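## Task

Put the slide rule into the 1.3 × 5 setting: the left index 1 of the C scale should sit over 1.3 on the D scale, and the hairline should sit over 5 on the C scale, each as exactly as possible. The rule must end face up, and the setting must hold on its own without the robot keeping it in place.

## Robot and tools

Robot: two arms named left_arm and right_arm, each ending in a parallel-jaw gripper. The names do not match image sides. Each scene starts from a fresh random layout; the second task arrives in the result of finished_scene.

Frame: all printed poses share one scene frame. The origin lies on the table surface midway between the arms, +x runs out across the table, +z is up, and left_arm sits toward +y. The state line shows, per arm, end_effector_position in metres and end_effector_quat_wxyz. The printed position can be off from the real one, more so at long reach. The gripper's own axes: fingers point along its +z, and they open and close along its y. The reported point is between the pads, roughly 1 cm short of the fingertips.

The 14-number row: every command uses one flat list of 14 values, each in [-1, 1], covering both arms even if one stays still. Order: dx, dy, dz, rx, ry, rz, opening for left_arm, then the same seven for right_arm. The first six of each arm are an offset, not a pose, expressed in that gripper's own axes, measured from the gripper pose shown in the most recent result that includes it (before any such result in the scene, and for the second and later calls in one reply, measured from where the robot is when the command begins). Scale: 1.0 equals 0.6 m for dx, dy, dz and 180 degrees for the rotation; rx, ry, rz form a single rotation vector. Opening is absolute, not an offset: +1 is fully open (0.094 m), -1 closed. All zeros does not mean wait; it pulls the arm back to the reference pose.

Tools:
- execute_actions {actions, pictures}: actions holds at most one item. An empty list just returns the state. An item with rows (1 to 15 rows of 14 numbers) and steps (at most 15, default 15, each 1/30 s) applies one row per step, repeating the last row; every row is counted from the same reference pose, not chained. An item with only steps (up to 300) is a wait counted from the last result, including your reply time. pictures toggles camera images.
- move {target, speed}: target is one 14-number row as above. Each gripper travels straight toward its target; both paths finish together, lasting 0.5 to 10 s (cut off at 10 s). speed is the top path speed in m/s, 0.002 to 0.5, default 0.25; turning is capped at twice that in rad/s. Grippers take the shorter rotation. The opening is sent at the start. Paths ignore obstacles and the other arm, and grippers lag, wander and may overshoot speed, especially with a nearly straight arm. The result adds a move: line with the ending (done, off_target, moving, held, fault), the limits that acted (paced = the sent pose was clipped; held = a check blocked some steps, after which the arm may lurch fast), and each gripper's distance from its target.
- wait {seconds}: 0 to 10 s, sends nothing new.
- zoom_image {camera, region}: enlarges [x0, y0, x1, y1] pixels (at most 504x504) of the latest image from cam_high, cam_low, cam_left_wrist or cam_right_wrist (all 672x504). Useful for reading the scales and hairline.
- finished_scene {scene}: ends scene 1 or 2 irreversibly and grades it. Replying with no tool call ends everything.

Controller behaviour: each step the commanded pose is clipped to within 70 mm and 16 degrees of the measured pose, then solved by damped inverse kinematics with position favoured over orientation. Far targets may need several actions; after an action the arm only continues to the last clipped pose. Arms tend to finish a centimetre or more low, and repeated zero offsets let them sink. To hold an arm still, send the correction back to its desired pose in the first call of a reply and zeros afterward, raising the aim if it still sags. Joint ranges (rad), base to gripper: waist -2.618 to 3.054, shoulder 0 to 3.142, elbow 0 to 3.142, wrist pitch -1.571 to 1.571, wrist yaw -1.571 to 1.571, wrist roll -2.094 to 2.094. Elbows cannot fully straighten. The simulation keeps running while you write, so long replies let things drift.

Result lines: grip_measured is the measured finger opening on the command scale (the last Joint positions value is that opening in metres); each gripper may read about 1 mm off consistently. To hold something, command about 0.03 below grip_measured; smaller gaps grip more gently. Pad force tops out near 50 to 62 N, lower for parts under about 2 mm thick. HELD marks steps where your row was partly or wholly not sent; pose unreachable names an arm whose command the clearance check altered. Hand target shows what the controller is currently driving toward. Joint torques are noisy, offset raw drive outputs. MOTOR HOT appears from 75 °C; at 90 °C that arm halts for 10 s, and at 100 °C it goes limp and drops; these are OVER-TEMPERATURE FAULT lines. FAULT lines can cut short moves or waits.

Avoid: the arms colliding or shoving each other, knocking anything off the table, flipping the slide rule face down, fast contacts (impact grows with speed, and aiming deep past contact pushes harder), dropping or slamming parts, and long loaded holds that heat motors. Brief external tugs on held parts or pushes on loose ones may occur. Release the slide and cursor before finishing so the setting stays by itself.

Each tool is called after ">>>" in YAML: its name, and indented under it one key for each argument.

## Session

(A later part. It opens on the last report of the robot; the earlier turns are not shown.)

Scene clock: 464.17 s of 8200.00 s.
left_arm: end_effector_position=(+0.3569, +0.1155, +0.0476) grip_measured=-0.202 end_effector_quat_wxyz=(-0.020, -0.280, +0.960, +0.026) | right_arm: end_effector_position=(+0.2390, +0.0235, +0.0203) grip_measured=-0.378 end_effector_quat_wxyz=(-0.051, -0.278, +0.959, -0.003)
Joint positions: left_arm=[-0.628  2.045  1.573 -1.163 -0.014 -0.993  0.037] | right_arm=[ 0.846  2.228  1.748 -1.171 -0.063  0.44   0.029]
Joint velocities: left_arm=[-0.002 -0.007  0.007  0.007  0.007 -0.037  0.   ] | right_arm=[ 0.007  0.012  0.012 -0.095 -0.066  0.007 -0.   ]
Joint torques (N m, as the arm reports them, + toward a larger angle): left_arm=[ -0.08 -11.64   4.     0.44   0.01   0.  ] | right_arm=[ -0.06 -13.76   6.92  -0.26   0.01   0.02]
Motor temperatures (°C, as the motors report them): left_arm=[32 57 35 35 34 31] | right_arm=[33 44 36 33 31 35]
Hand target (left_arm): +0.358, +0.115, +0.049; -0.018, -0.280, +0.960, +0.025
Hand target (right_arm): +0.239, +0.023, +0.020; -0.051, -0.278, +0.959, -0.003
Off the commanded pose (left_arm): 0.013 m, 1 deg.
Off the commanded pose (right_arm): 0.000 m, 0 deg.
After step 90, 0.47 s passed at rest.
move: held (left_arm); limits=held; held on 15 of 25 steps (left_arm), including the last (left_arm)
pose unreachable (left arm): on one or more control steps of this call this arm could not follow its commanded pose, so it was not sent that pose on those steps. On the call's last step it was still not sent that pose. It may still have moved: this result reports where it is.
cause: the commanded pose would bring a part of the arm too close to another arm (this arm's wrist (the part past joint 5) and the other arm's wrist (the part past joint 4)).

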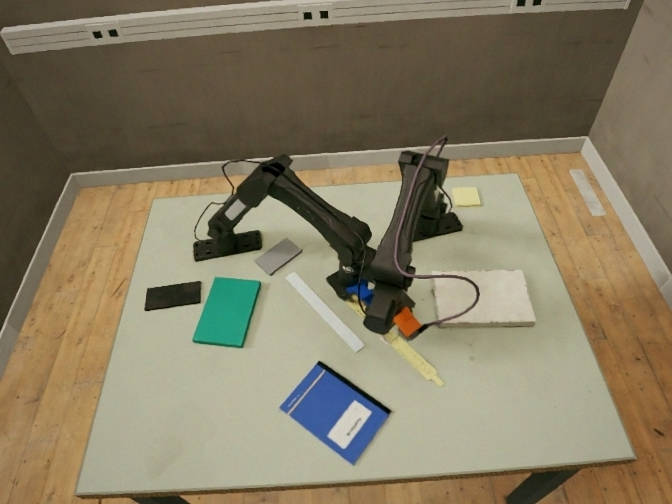

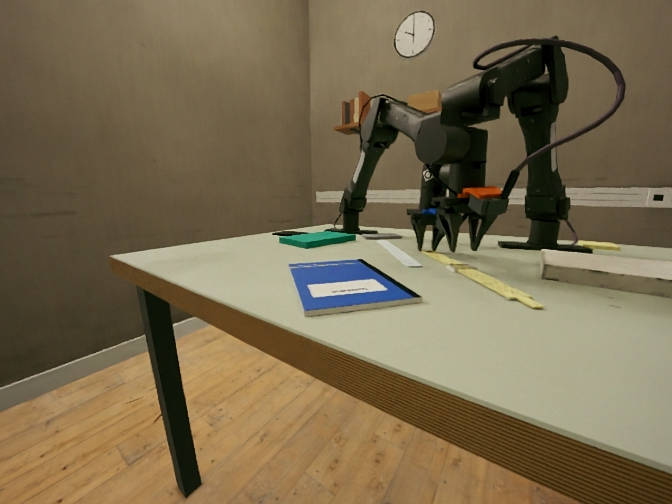

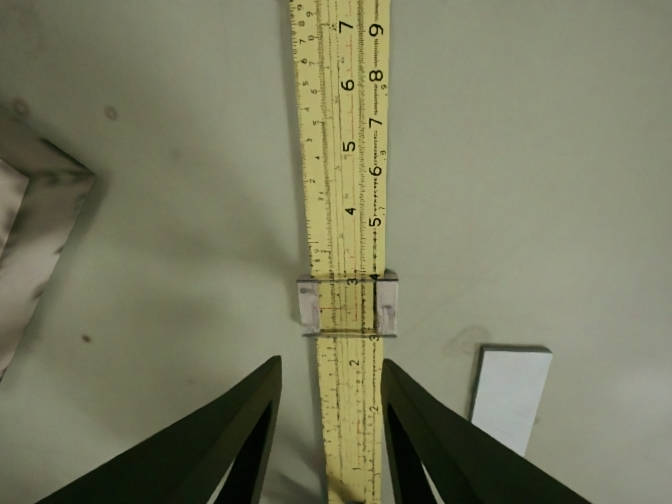

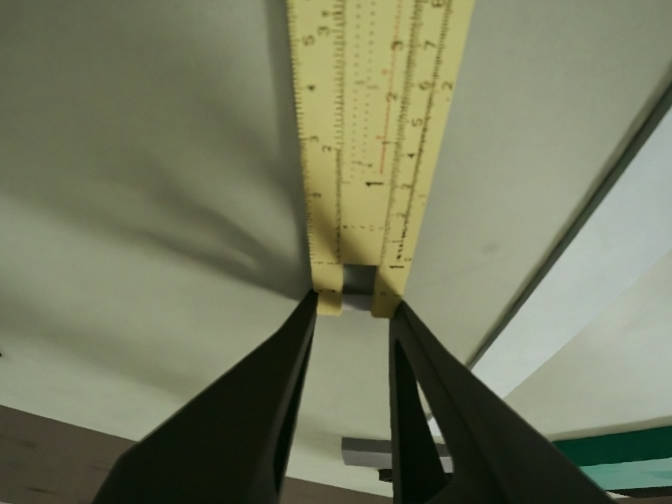

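>>> move:
  target: [-0.01,0,-0.01,0,0,0,-0.2,0,0,-0.004,0,-0.15,0,-0.33]
  speed: 0.03

Scene clock: 476.03 s of 8200.00 s.
left_arm: end_effector_position=(+0.3532, +0.1171, +0.0479) grip_measured=-0.202 end_effector_quat_wxyz=(-0.026, -0.277, +0.960, +0.032) | right_arm: end_effector_position=(+0.2383, +0.0238, +0.0210) grip_measured=-0.328 end_effector_quat_wxyz=(+0.161, -0.277, +0.946, +0.056)
Joint positions: left_arm=[-0.628  2.045  1.573 -1.179 -0.014 -0.986  0.037] | right_arm=[ 0.944  1.901  1.198 -0.562  0.156  0.509  0.032]
Joint velocities: left_arm=[ 0.007 -0.012 -0.012 -0.022  0.022 -0.022 -0.001] | right_arm=[ 0.007 -0.002 -0.007  0.037 -0.022  0.066 -0.001]
Joint torques (N m, as the arm reports them, + toward a larger angle): left_arm=[  1.35 -10.66   6.39   0.28  -0.03   0.09] | right_arm=[  0.62 -12.02   5.22   0.62   0.25   0.09]
Motor temperatures (°C, as the motors report them): left_arm=[32 56 35 35 34 31] | right_arm=[33 44 36 34 31 35]
Hand target (left_arm): +0.362, +0.119, +0.053; -0.020, -0.280, +0.960, +0.026
Hand target (right_arm): +0.239, +0.024, +0.023; +0.174, -0.274, +0.944, +0.058
Off the commanded pose (left_arm): 0.011 m, 1 deg.
Off the commanded pose (right_arm): 0.002 m, 2 deg.
After step 90, 0.80 s passed at rest.
move: off_target (left_arm)

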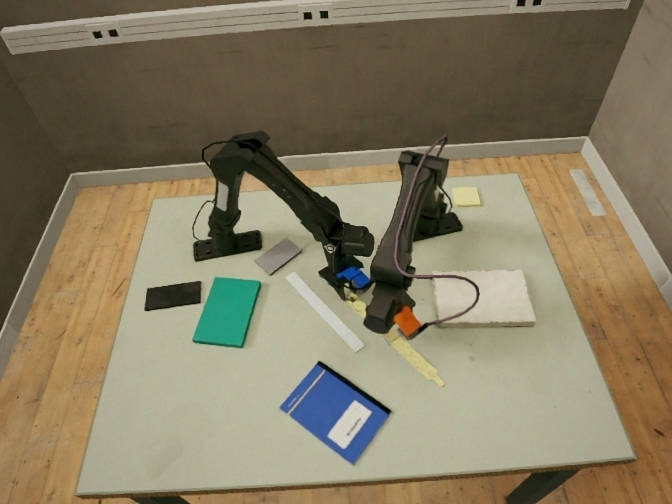

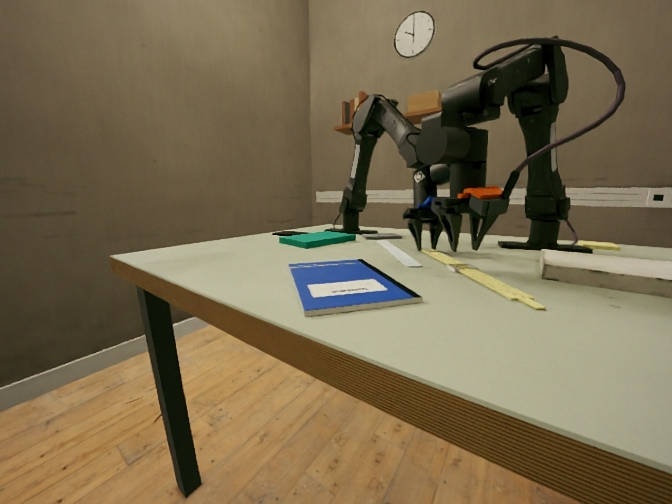

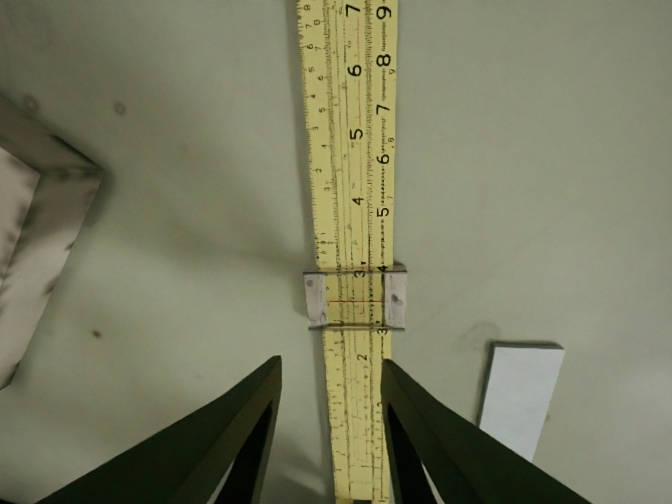

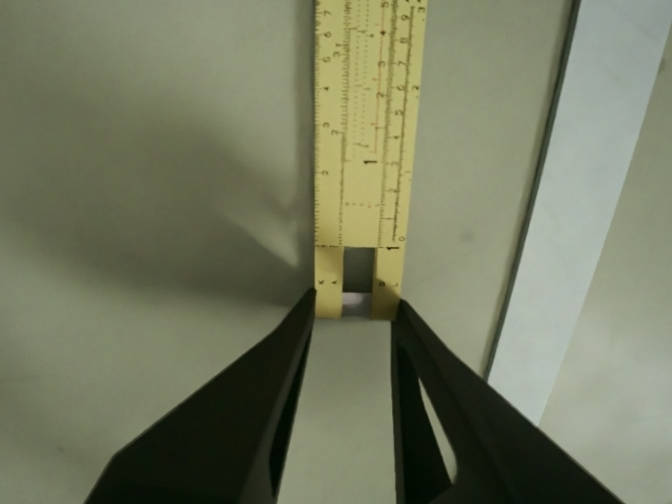

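>>> move:
  target: [0.022,-0.02,-0.008,0,0,0,-0.2,0,0,0,0,0,0,-0.41]
  speed: 0.03

>>> zoom_image:
  camera: "cam_right_wrist"
  region: [340,130,420,200]

Scene clock: 479.57 s of 8200.00 s.
left_arm: end_effector_position=(+0.3440, +0.1058, +0.0441) grip_measured=-0.202 end_effector_quat_wxyz=(-0.034, -0.276, +0.960, +0.039) | right_arm: end_effector_position=(+0.2386, +0.0242, +0.0210) grip_measured=-0.374 end_effector_quat_wxyz=(+0.162, -0.277, +0.945, +0.057)
Joint positions: left_arm=[-0.666  2.057  1.573 -1.19  -0.012 -1.023  0.037] | right_arm=[ 0.944  1.901  1.197 -0.559  0.156  0.509  0.029]
Joint velocities: left_arm=[ 0.007 -0.007  0.002 -0.022 -0.022  0.037  0.001] | right_arm=[-0.002  0.002  0.002 -0.007 -0.037 -0.037  0.   ]
Joint torques (N m, as the arm reports them, + toward a larger angle): left_arm=[ -0.63 -11.64   6.19   0.22   0.01  -0.09] | right_arm=[ -0.06 -10.72   7.14   0.43   0.15   0.02]
Motor temperatures (°C, as the motors report them): left_arm=[32 55 36 35 34 31] | right_arm=[33 44 36 34 31 35]
Hand target (left_arm): +0.349, +0.100, +0.052; -0.026, -0.277, +0.960, +0.031
Hand target (right_arm): +0.238, +0.024, +0.021; +0.161, -0.277, +0.946, +0.056
Off the commanded pose (left_arm): 0.011 m, 1 deg.
Off the commanded pose (right_arm): 0.001 m, 0 deg.
move: off_target (left_arm)

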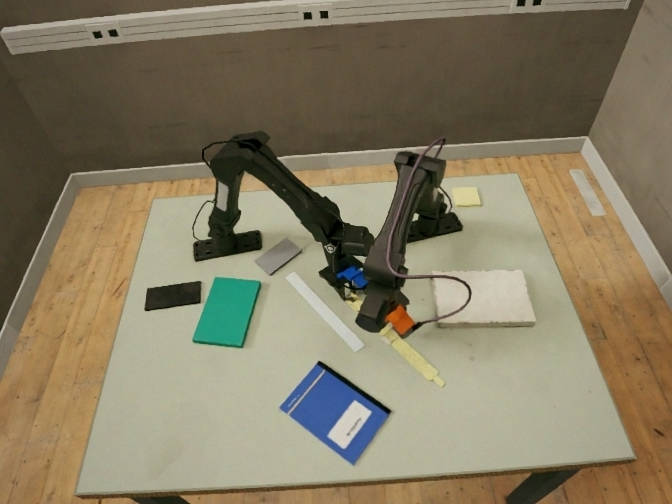

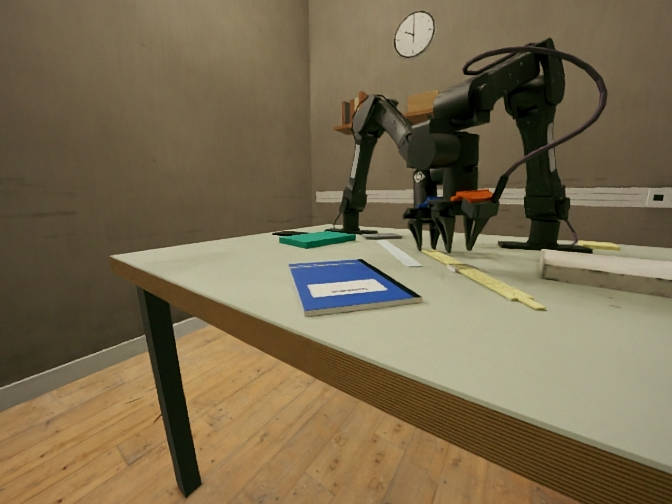

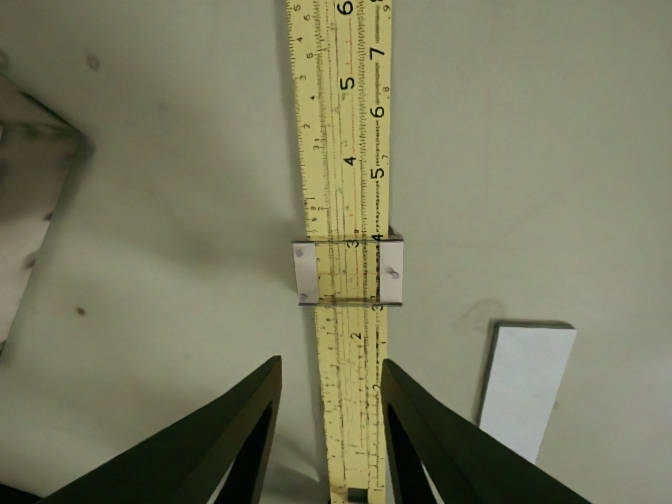

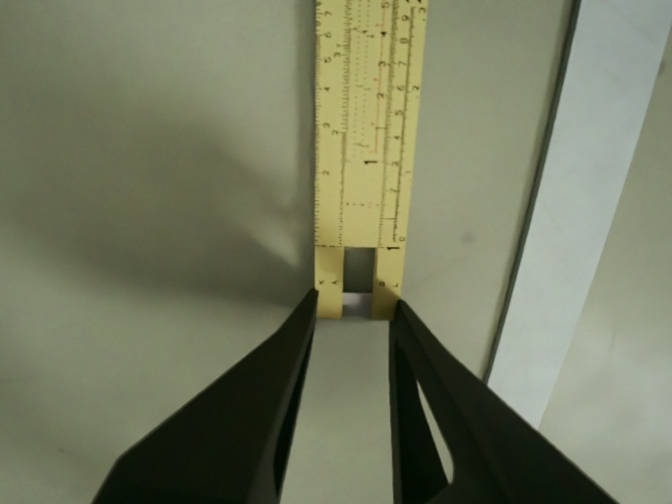

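Region (340, 130, 420, 200) of cam_right_wrist's 672x504 image, scaled by 6.300, with more detail than that image has; it fills the top 441 rows of this view, and the rest is white.

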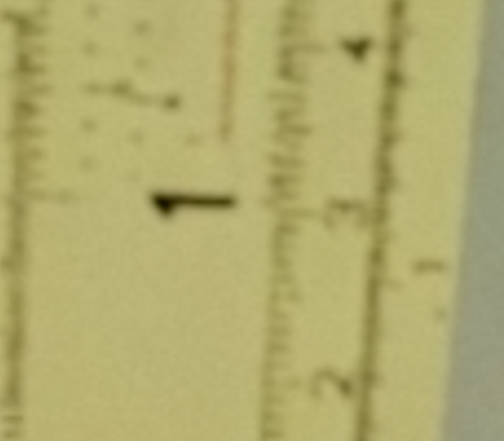

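>>> move:
  target: [0.0,0,-0.01,0.035,-0.012,0,-0.2,0,0,0,0,0,0,-0.41]
  speed: 0.03

Scene clock: 486.13 s of 8200.00 s.
left_arm: end_effector_position=(+0.3398, +0.1038, +0.0401) grip_measured=-0.202 end_effector_quat_wxyz=(-0.013, -0.275, +0.961, +0.006) | right_arm: end_effector_position=(+0.2386, +0.0242, +0.0210) grip_measured=-0.374 end_effector_quat_wxyz=(+0.162, -0.277, +0.945, +0.057)
Joint positions: left_arm=[-0.666  1.98   1.448 -1.067  0.009 -1.02   0.037] | right_arm=[ 0.944  1.901  1.197 -0.559  0.156  0.509  0.029]
Joint velocities: left_arm=[-0.022  0.007 -0.022 -0.022  0.022 -0.007 -0.003] | right_arm=[-0.007 -0.007 -0.007  0.037 -0.037 -0.095 -0.   ]
Joint torques (N m, as the arm reports them, + toward a larger angle): left_arm=[  1.06 -13.55   3.3    0.57   0.05   0.06] | right_arm=[  0.28 -10.68   7.22   0.44   0.09  -0.05]
Motor temperatures (°C, as the motors report them): left_arm=[32 55 36 35 34 31] | right_arm=[33 43 36 34 31 35]
Hand target (left_arm): +0.344, +0.106, +0.050; -0.000, -0.277, +0.961, -0.008
Hand target (right_arm): +0.239, +0.024, +0.021; +0.162, -0.277, +0.945, +0.057
Off the commanded pose (left_arm): 0.011 m, 2 deg.
Off the commanded pose (right_arm): 0.000 m, 0 deg.
After step 90, 1.40 s passed at rest.
move: off_target (left_arm)

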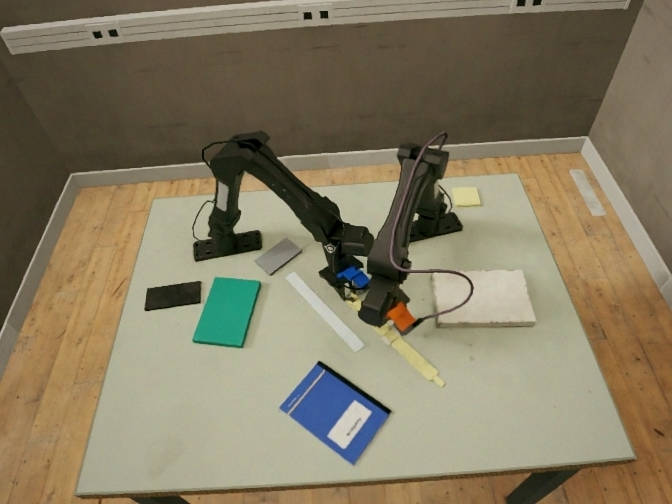

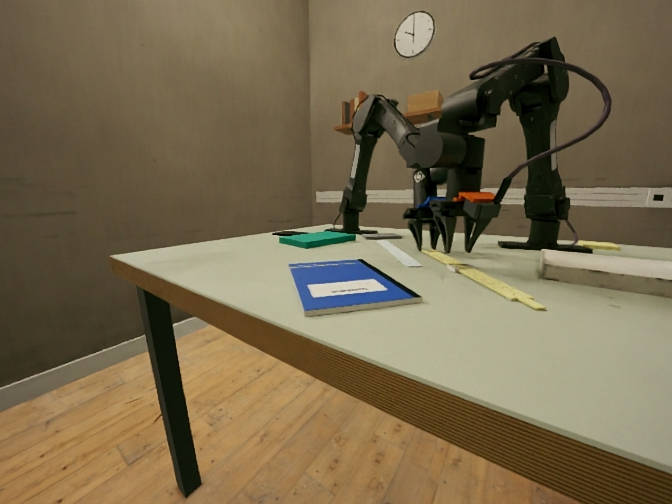

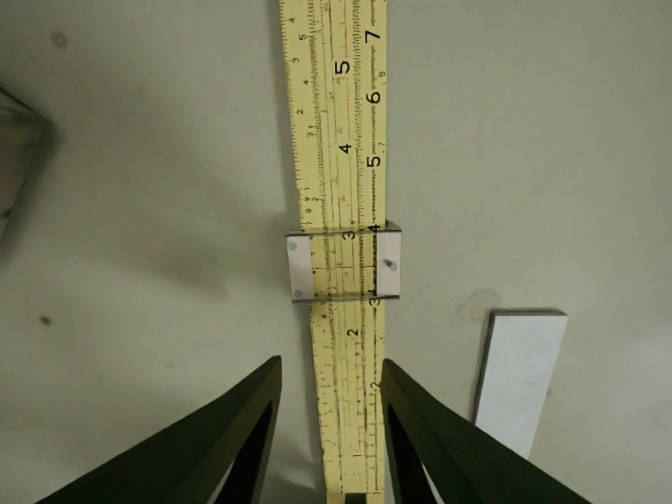

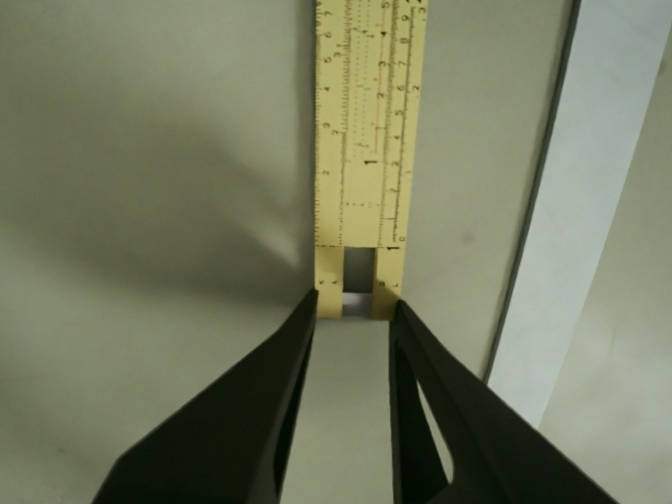

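>>> move:
  target: [-0.004,-0.02,-0.012,0,0,-0.022,-0.2,0,0,0,0,0,0,-0.41]
  speed: 0.02

Scene clock: 491.00 s of 8200.00 s.
left_arm: end_effector_position=(+0.3455, +0.1009, +0.0409) grip_measured=-0.202 end_effector_quat_wxyz=(-0.018, -0.309, +0.951, +0.011) | right_arm: end_effector_position=(+0.2386, +0.0242, +0.0210) grip_measured=-0.374 end_effector_quat_wxyz=(+0.162, -0.277, +0.945, +0.057)
Joint positions: left_arm=[-0.666  2.014  1.502 -1.099  0.009 -1.091  0.037] | right_arm=[ 0.944  1.901  1.197 -0.559  0.156  0.509  0.029]
Joint velocities: left_arm=[-0.012 -0.002  0.012 -0.022 -0.066 -0.007 -0.   ] | right_arm=[ 0.017  0.022 -0.022 -0.037  0.051  0.022  0.   ]
Joint torques (N m, as the arm reports them, + toward a larger angle): left_arm=[ -1.03 -11.02   5.89   0.39   0.02  -0.13] | right_arm=[  0.11 -10.47   7.34   0.45   0.14  -0.01]
Motor temperatures (°C, as the motors report them): left_arm=[32 55 36 35 34 31] | right_arm=[33 43 36 34 31 35]
Hand target (left_arm): +0.348, +0.095, +0.047; -0.013, -0.309, +0.951, +0.006
Hand target (right_arm): +0.239, +0.024, +0.021; +0.162, -0.277, +0.945, +0.057
Off the commanded pose (left_arm): 0.009 m, 1 deg.
Off the commanded pose (right_arm): 0.000 m, 0 deg.
move: done

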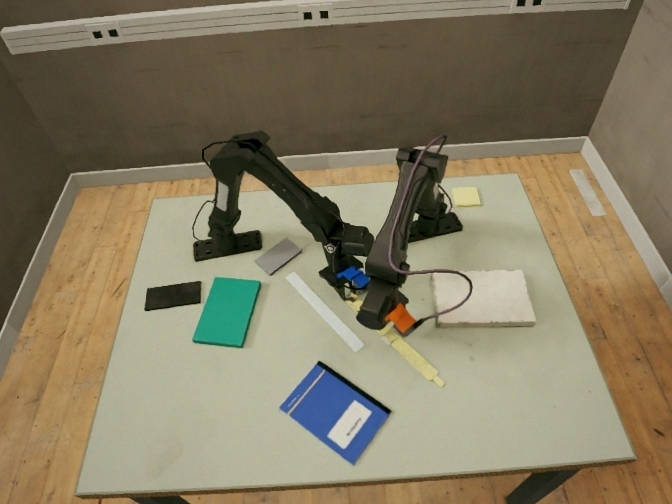

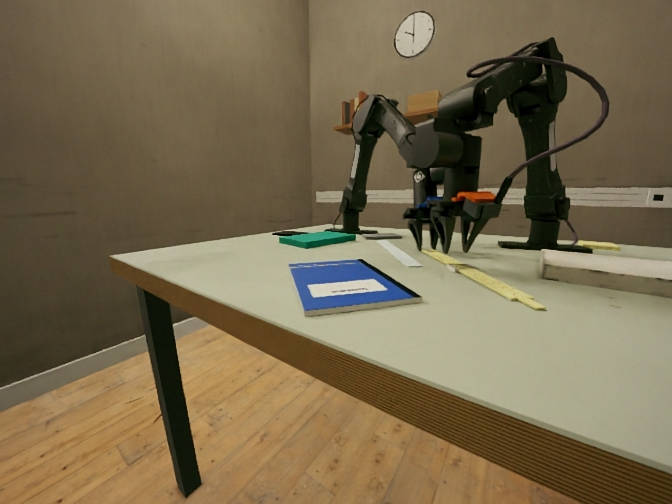

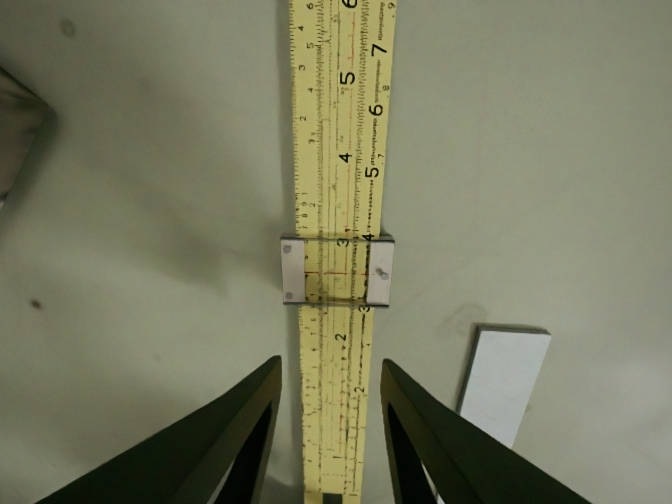

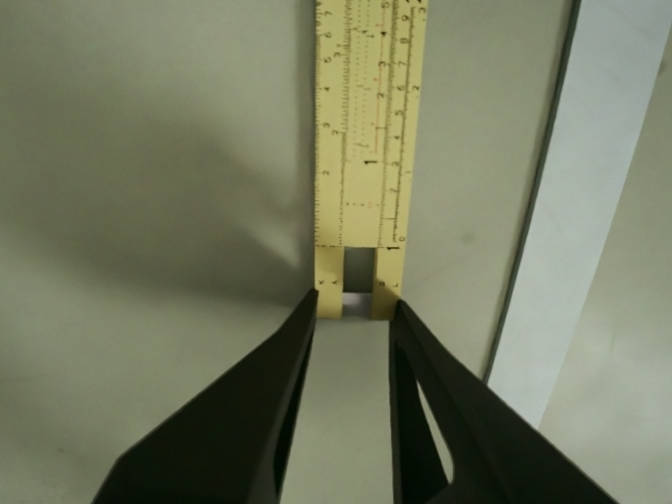

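>>> move:
  target: [0,0,0.036,0,0,0,-0.2,0,0,0,0,0,0,-0.41]
  speed: 0.02

Scene clock: 494.33 s of 8200.00 s.
left_arm: end_effector_position=(+0.3442, +0.1014, +0.0206) grip_measured=-0.202 end_effector_quat_wxyz=(-0.020, -0.310, +0.950, +0.013) | right_arm: end_effector_position=(+0.2386, +0.0242, +0.0210) grip_measured=-0.374 end_effector_quat_wxyz=(+0.162, -0.277, +0.945, +0.057)
Joint positions: left_arm=[-0.666  2.038  1.452 -1.031  0.01  -1.093  0.037] | right_arm=[ 0.944  1.901  1.197 -0.559  0.156  0.509  0.029]
Joint velocities: left_arm=[-0.007 -0.012 -0.002 -0.037  0.022 -0.007 -0.001] | right_arm=[ 0.007  0.002 -0.012 -0.037  0.007 -0.022  0.   ]
Joint torques (N m, as the arm reports them, + toward a larger angle): left_arm=[ -0.17 -11.23   3.2    0.56   0.03  -0.01] | right_arm=[  0.26 -10.62   7.01   0.46   0.04  -0.02]
Motor temperatures (°C, as the motors report them): left_arm=[32 55 36 35 34 31] | right_arm=[33 43 36 34 31 35]
Hand target (left_arm): +0.345, +0.101, +0.019; -0.018, -0.309, +0.951, +0.011
Hand target (right_arm): +0.239, +0.024, +0.021; +0.162, -0.277, +0.945, +0.057
Off the commanded pose (left_arm): 0.001 m, 0 deg.
Off the commanded pose (right_arm): 0.000 m, 0 deg.
move: done

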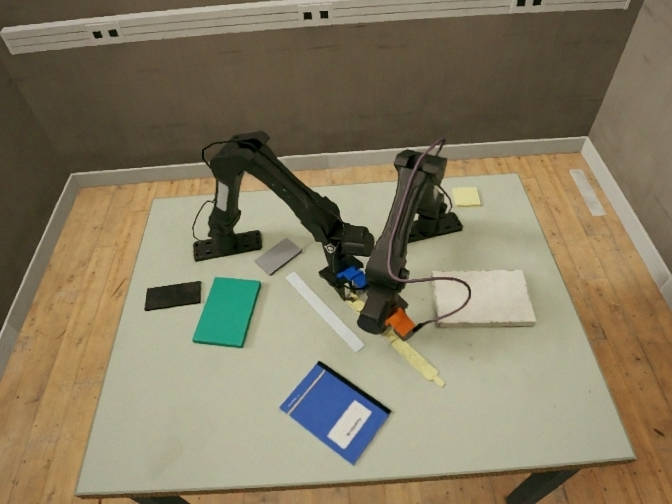

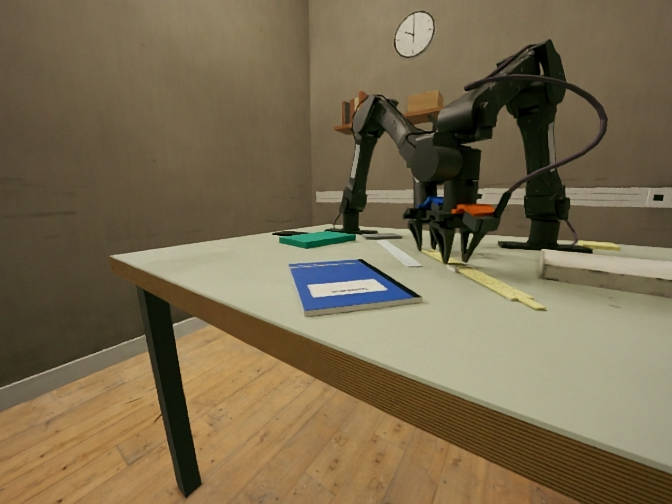

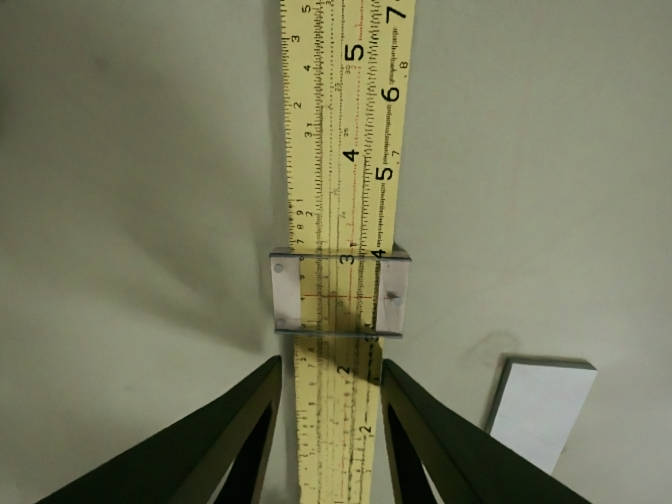

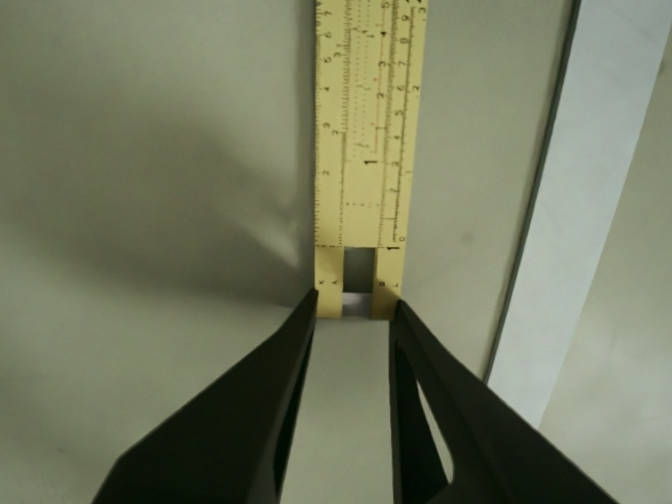

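>>> move:
  target: [0,-0.014,-0.012,0,0,0,-0.15,0,0,0,0,0,0,-0.41]
  speed: 0.01

Scene clock: 497.87 s of 8200.00 s.
left_arm: end_effector_position=(+0.3466, +0.1001, +0.0229) grip_measured=-0.152 end_effector_quat_wxyz=(-0.023, -0.311, +0.950, +0.016) | right_arm: end_effector_position=(+0.2385, +0.0243, +0.0210) grip_measured=-0.374 end_effector_quat_wxyz=(+0.162, -0.277, +0.945, +0.057)
Joint positions: left_arm=[-0.666  2.053  1.483 -1.057  0.01  -1.094  0.04 ] | right_arm=[ 0.944  1.901  1.197 -0.559  0.156  0.509  0.029]
Joint velocities: left_arm=[ 0.017 -0.002 -0.012 -0.022 -0.066 -0.007 -0.001] | right_arm=[ 0.002 -0.012  0.007  0.007  0.022 -0.007  0.   ]
Joint torques (N m, as the arm reports them, + toward a larger angle): left_arm=[ -0.87 -11.     5.59   0.32   0.03  -0.1 ] | right_arm=[ -0.02 -10.55   7.26   0.43   0.09  -0.04]
Motor temperatures (°C, as the motors report them): left_arm=[32 55 36 35 34 31] | right_arm=[33 43 36 34 31 35]
Hand target (left_arm): +0.349, +0.095, +0.028; -0.020, -0.310, +0.951, +0.013
Hand target (right_arm): +0.239, +0.024, +0.021; +0.162, -0.277, +0.945, +0.057
Off the commanded pose (left_arm): 0.008 m, 1 deg.
Off the commanded pose (right_arm): 0.000 m, 0 deg.
move: done

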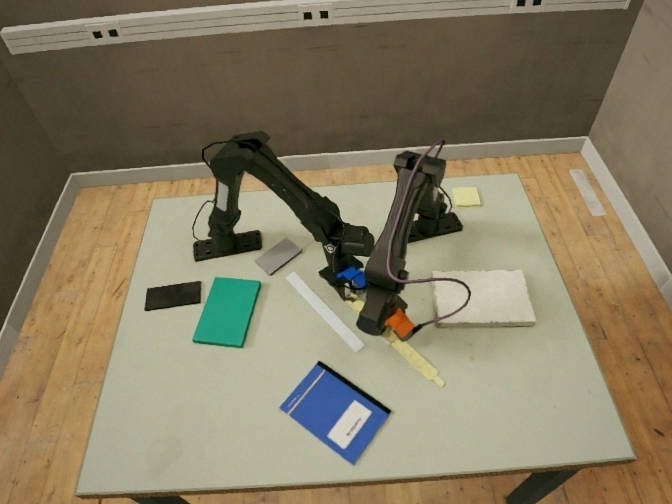

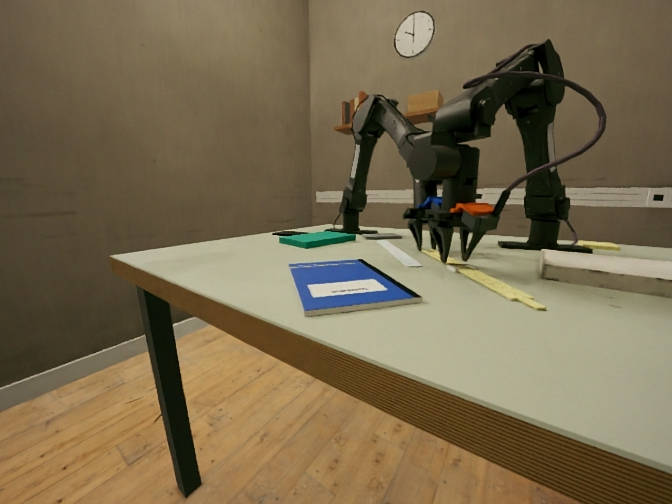

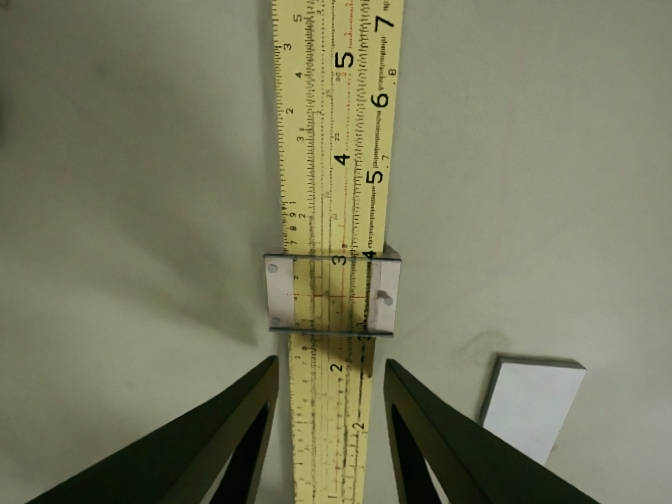

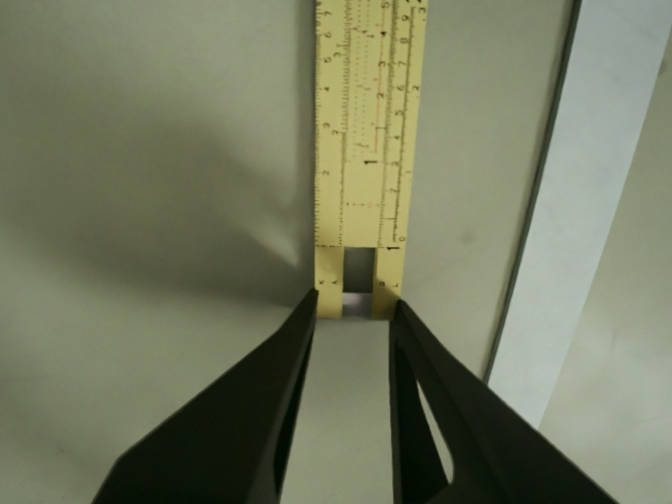

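Centred now. Lowering to the table, then narrowing the fingers slightly.

>>> move:
  target: [0.003,0,0.012,0,0,0,-0.15,0,0,0,0,0,0,-0.41]
  speed: 0.01

Scene clock: 499.97 s of 8200.00 s.
left_arm: end_effector_position=(+0.3458, +0.1005, +0.0190) grip_measured=-0.152 end_effector_quat_wxyz=(-0.023, -0.311, +0.950, +0.015) | right_arm: end_effector_position=(+0.2385, +0.0243, +0.0210) grip_measured=-0.374 end_effector_quat_wxyz=(+0.162, -0.277, +0.945, +0.057)
Joint positions: left_arm=[-0.666  2.053  1.467 -1.039  0.01  -1.094  0.04 ] | right_arm=[ 0.944  1.901  1.197 -0.559  0.156  0.509  0.029]
Joint velocities: left_arm=[-0.002  0.017  0.027  0.007 -0.037  0.007  0.   ] | right_arm=[ 0.007  0.007 -0.012 -0.051 -0.037 -0.051  0.001]
Joint torques (N m, as the arm reports them, + toward a larger angle): left_arm=[ -0.38 -10.84   3.15   0.54   0.    -0.08] | right_arm=[  0.   -10.67   7.42   0.43   0.18   0.  ]
Motor temperatures (°C, as the motors report them): left_arm=[32 55 36 35 34 31] | right_arm=[33 43 36 34 31 35]
Hand target (left_arm): +0.345, +0.099, +0.016; -0.023, -0.311, +0.950, +0.016
Hand target (right_arm): +0.238, +0.024, +0.021; +0.162, -0.277, +0.945, +0.057
Off the commanded pose (left_arm): 0.004 m, 0 deg.
Off the commanded pose (right_arm): 0.000 m, 0 deg.
move: done

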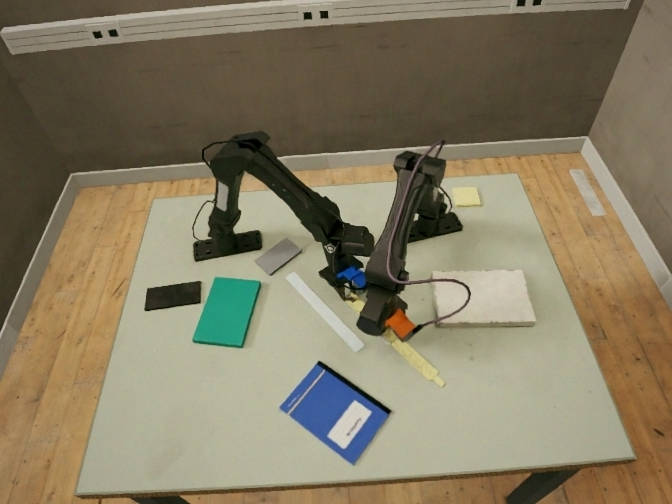

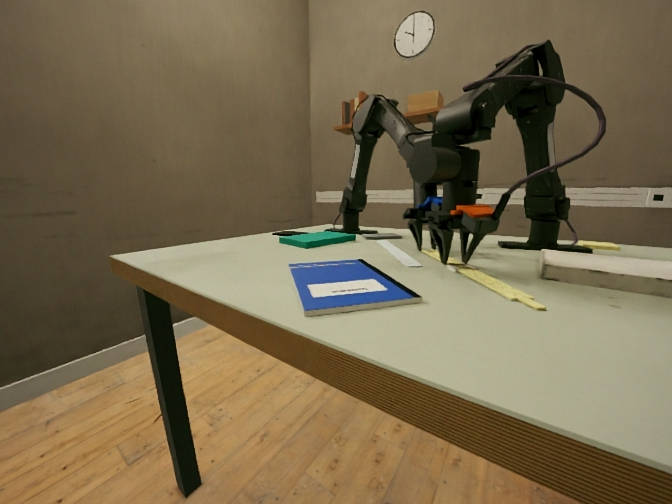

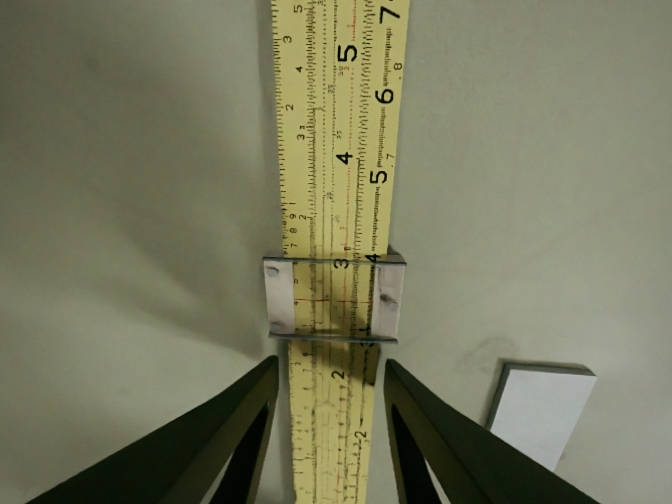

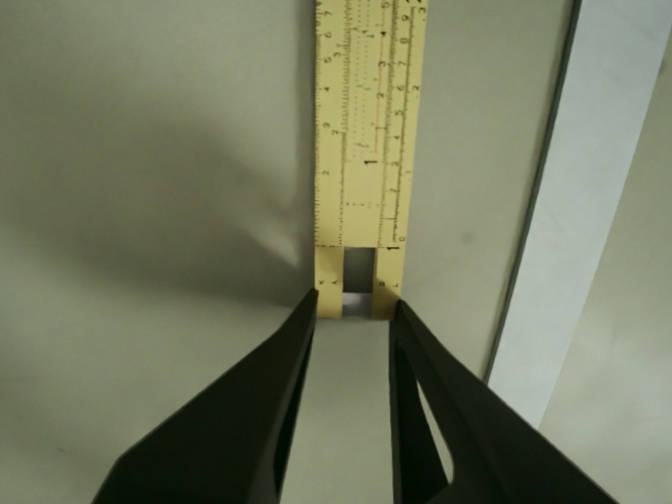

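>>> move:
  target: [-0.085,-0.004,-0.006,0,0,0,-0.25,0,0,0,0,0,0,-0.41]
  speed: 0.02

Scene clock: 505.33 s of 8200.00 s.
left_arm: end_effector_position=(+0.3783, +0.1259, +0.0162) grip_measured=-0.248 end_effector_quat_wxyz=(-0.035, -0.309, +0.950, +0.017) | right_arm: end_effector_position=(+0.2384, +0.0243, +0.0210) grip_measured=-0.374 end_effector_quat_wxyz=(+0.161, -0.277, +0.945, +0.058)
Joint positions: left_arm=[-0.566  2.148  1.603 -1.101  0.017 -0.991  0.035] | right_arm=[ 0.944  1.901  1.197 -0.559  0.155  0.509  0.029]
Joint velocities: left_arm=[-0.017 -0.022 -0.017  0.007 -0.007 -0.051  0.001] | right_arm=[ 0.002  0.012 -0.017 -0.022  0.051 -0.037 -0.001]
Joint torques (N m, as the arm reports them, + toward a larger angle): left_arm=[  0.98 -11.86   5.72   0.42  -0.14   0.08] | right_arm=[ -0.12 -10.73   7.36   0.43   0.08  -0.02]
Motor temperatures (°C, as the motors report them): left_arm=[32 54 36 35 34 31] | right_arm=[33 43 36 34 31 35]
Hand target (left_arm): +0.388, +0.129, +0.021; -0.023, -0.311, +0.950, +0.015
Hand target (right_arm): +0.238, +0.024, +0.021; +0.161, -0.277, +0.945, +0.057
Off the commanded pose (left_arm): 0.012 m, 1 deg.
Off the commanded pose (right_arm): 0.000 m, 0 deg.
move: off_target (left_arm)

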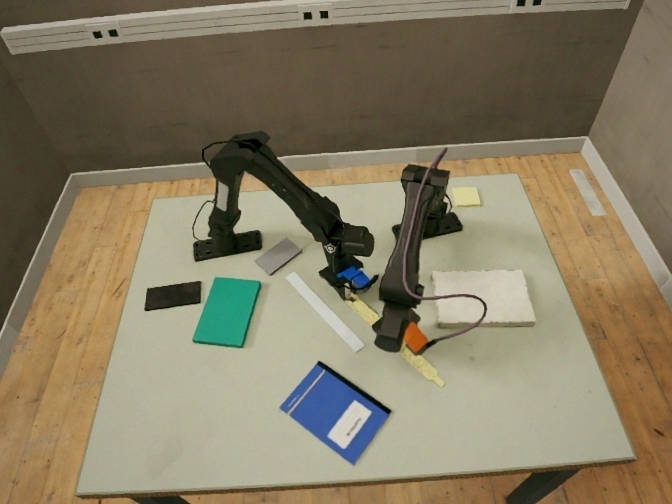

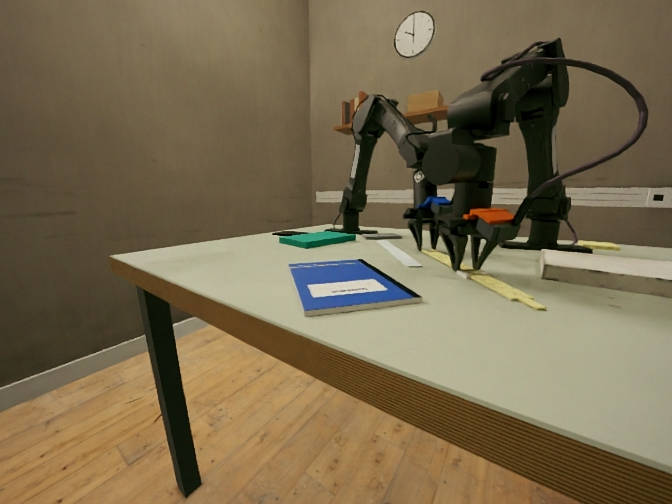

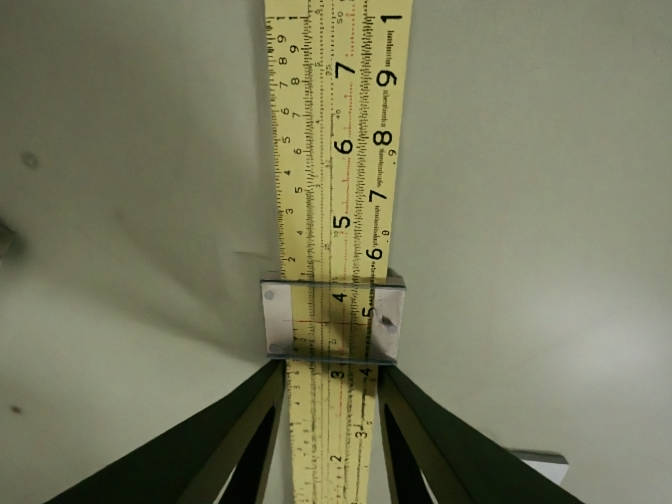

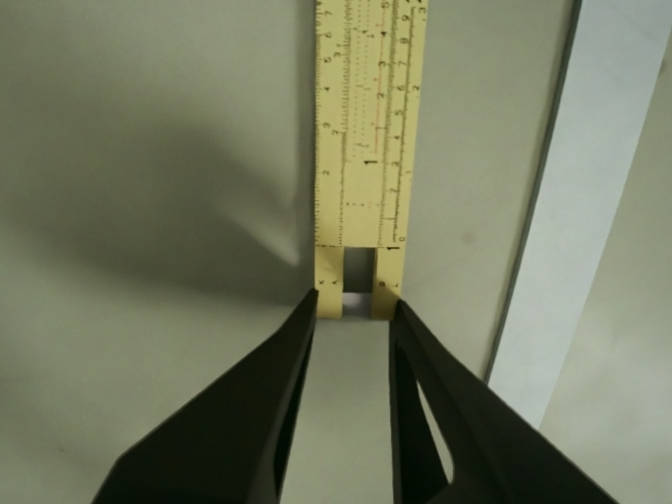

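>>> move:
  target: [-0.06,-0.002,-0.012,0,0,0,-0.25,0,0,0,0,0,0,-0.41]
  speed: 0.02

>>> zoom_image:
  camera: "cam_left_wrist"
  region: [270,250,410,370]

Scene clock: 509.93 s of 8200.00 s.
left_arm: end_effector_position=(+0.3989, +0.1420, +0.0170) grip_measured=-0.248 end_effector_quat_wxyz=(-0.048, -0.308, +0.950, +0.017) | right_arm: end_effector_position=(+0.2384, +0.0243, +0.0210) grip_measured=-0.374 end_effector_quat_wxyz=(+0.161, -0.277, +0.945, +0.058)
Joint positions: left_arm=[-0.506  2.223  1.726 -1.171  0.027 -0.927  0.035] | right_arm=[ 0.944  1.901  1.197 -0.559  0.155  0.509  0.029]
Joint velocities: left_arm=[-0.017  0.002 -0.022  0.037  0.007  0.037 -0.001] | right_arm=[ 0.007  0.017 -0.007  0.007 -0.11  -0.007 -0.001]
Joint torques (N m, as the arm reports them, + toward a larger angle): left_arm=[  1.01 -12.66   5.65   0.36  -0.16   0.06] | right_arm=[  0.15 -10.84   7.28   0.48   0.11   0.02]
Motor temperatures (°C, as the motors report them): left_arm=[32 54 36 35 34 31] | right_arm=[33 43 36 34 31 35]
Hand target (left_arm): +0.408, +0.147, +0.021; -0.035, -0.309, +0.950, +0.017
Hand target (right_arm): +0.238, +0.024, +0.021; +0.161, -0.277, +0.945, +0.058
Off the commanded pose (left_arm): 0.011 m, 1 deg.
Off the commanded pose (right_arm): 0.000 m, 0 deg.
move: off_target (left_arm)

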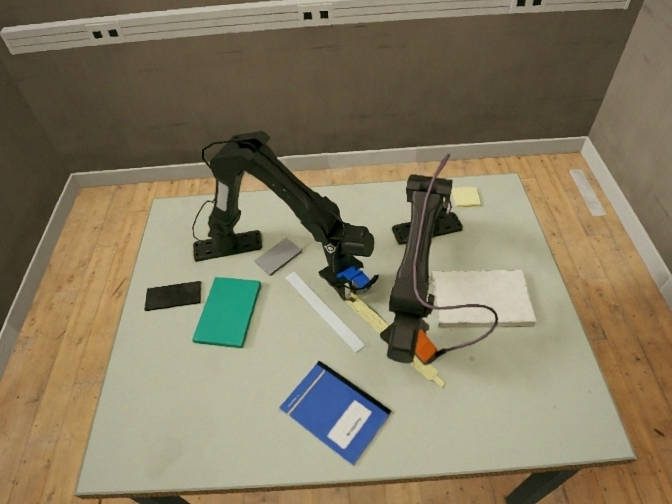

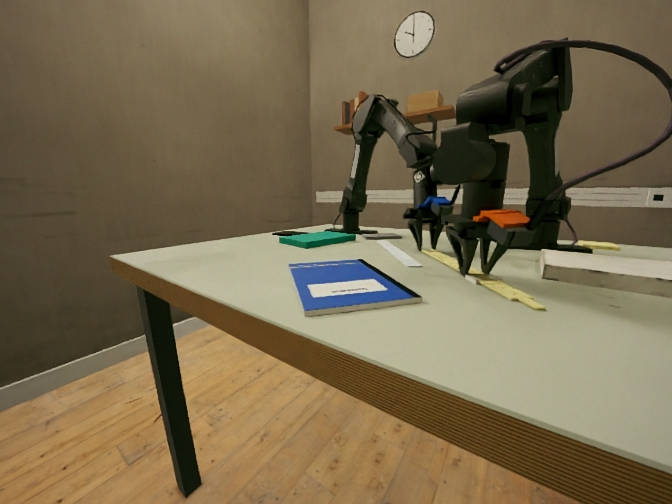

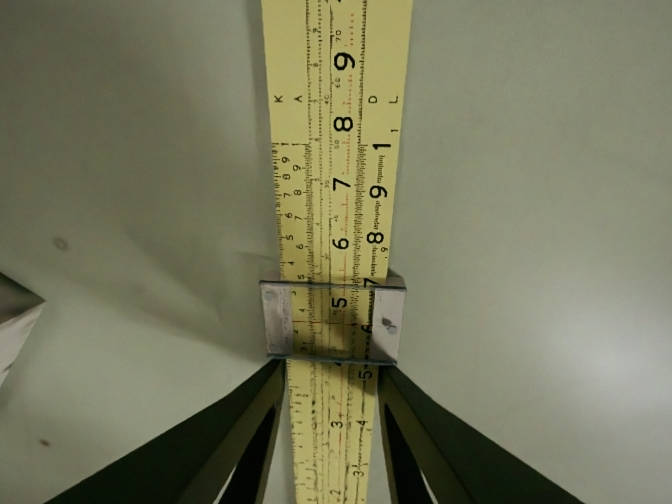

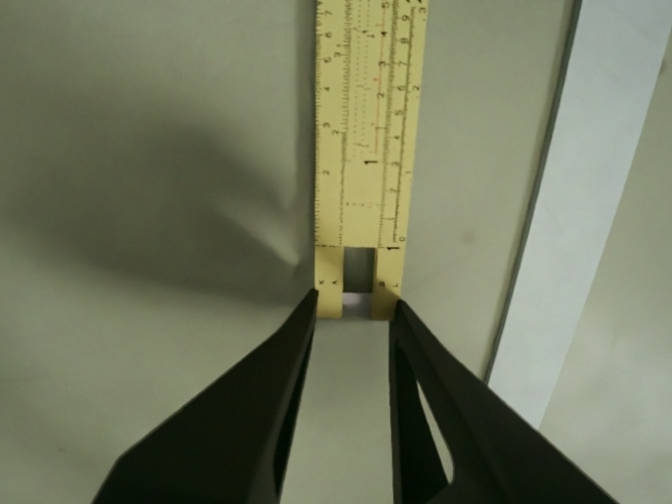

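Region (270, 250, 410, 370) of cam_left_wrist's 672x504 image, scaled by 3.600, with more detail than that image has; it fills the top 432 rows of this view, and the rest is white.

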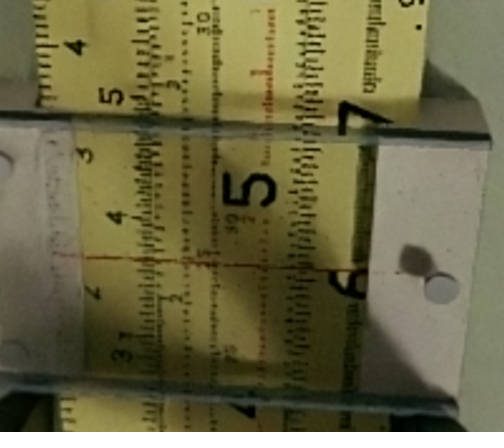

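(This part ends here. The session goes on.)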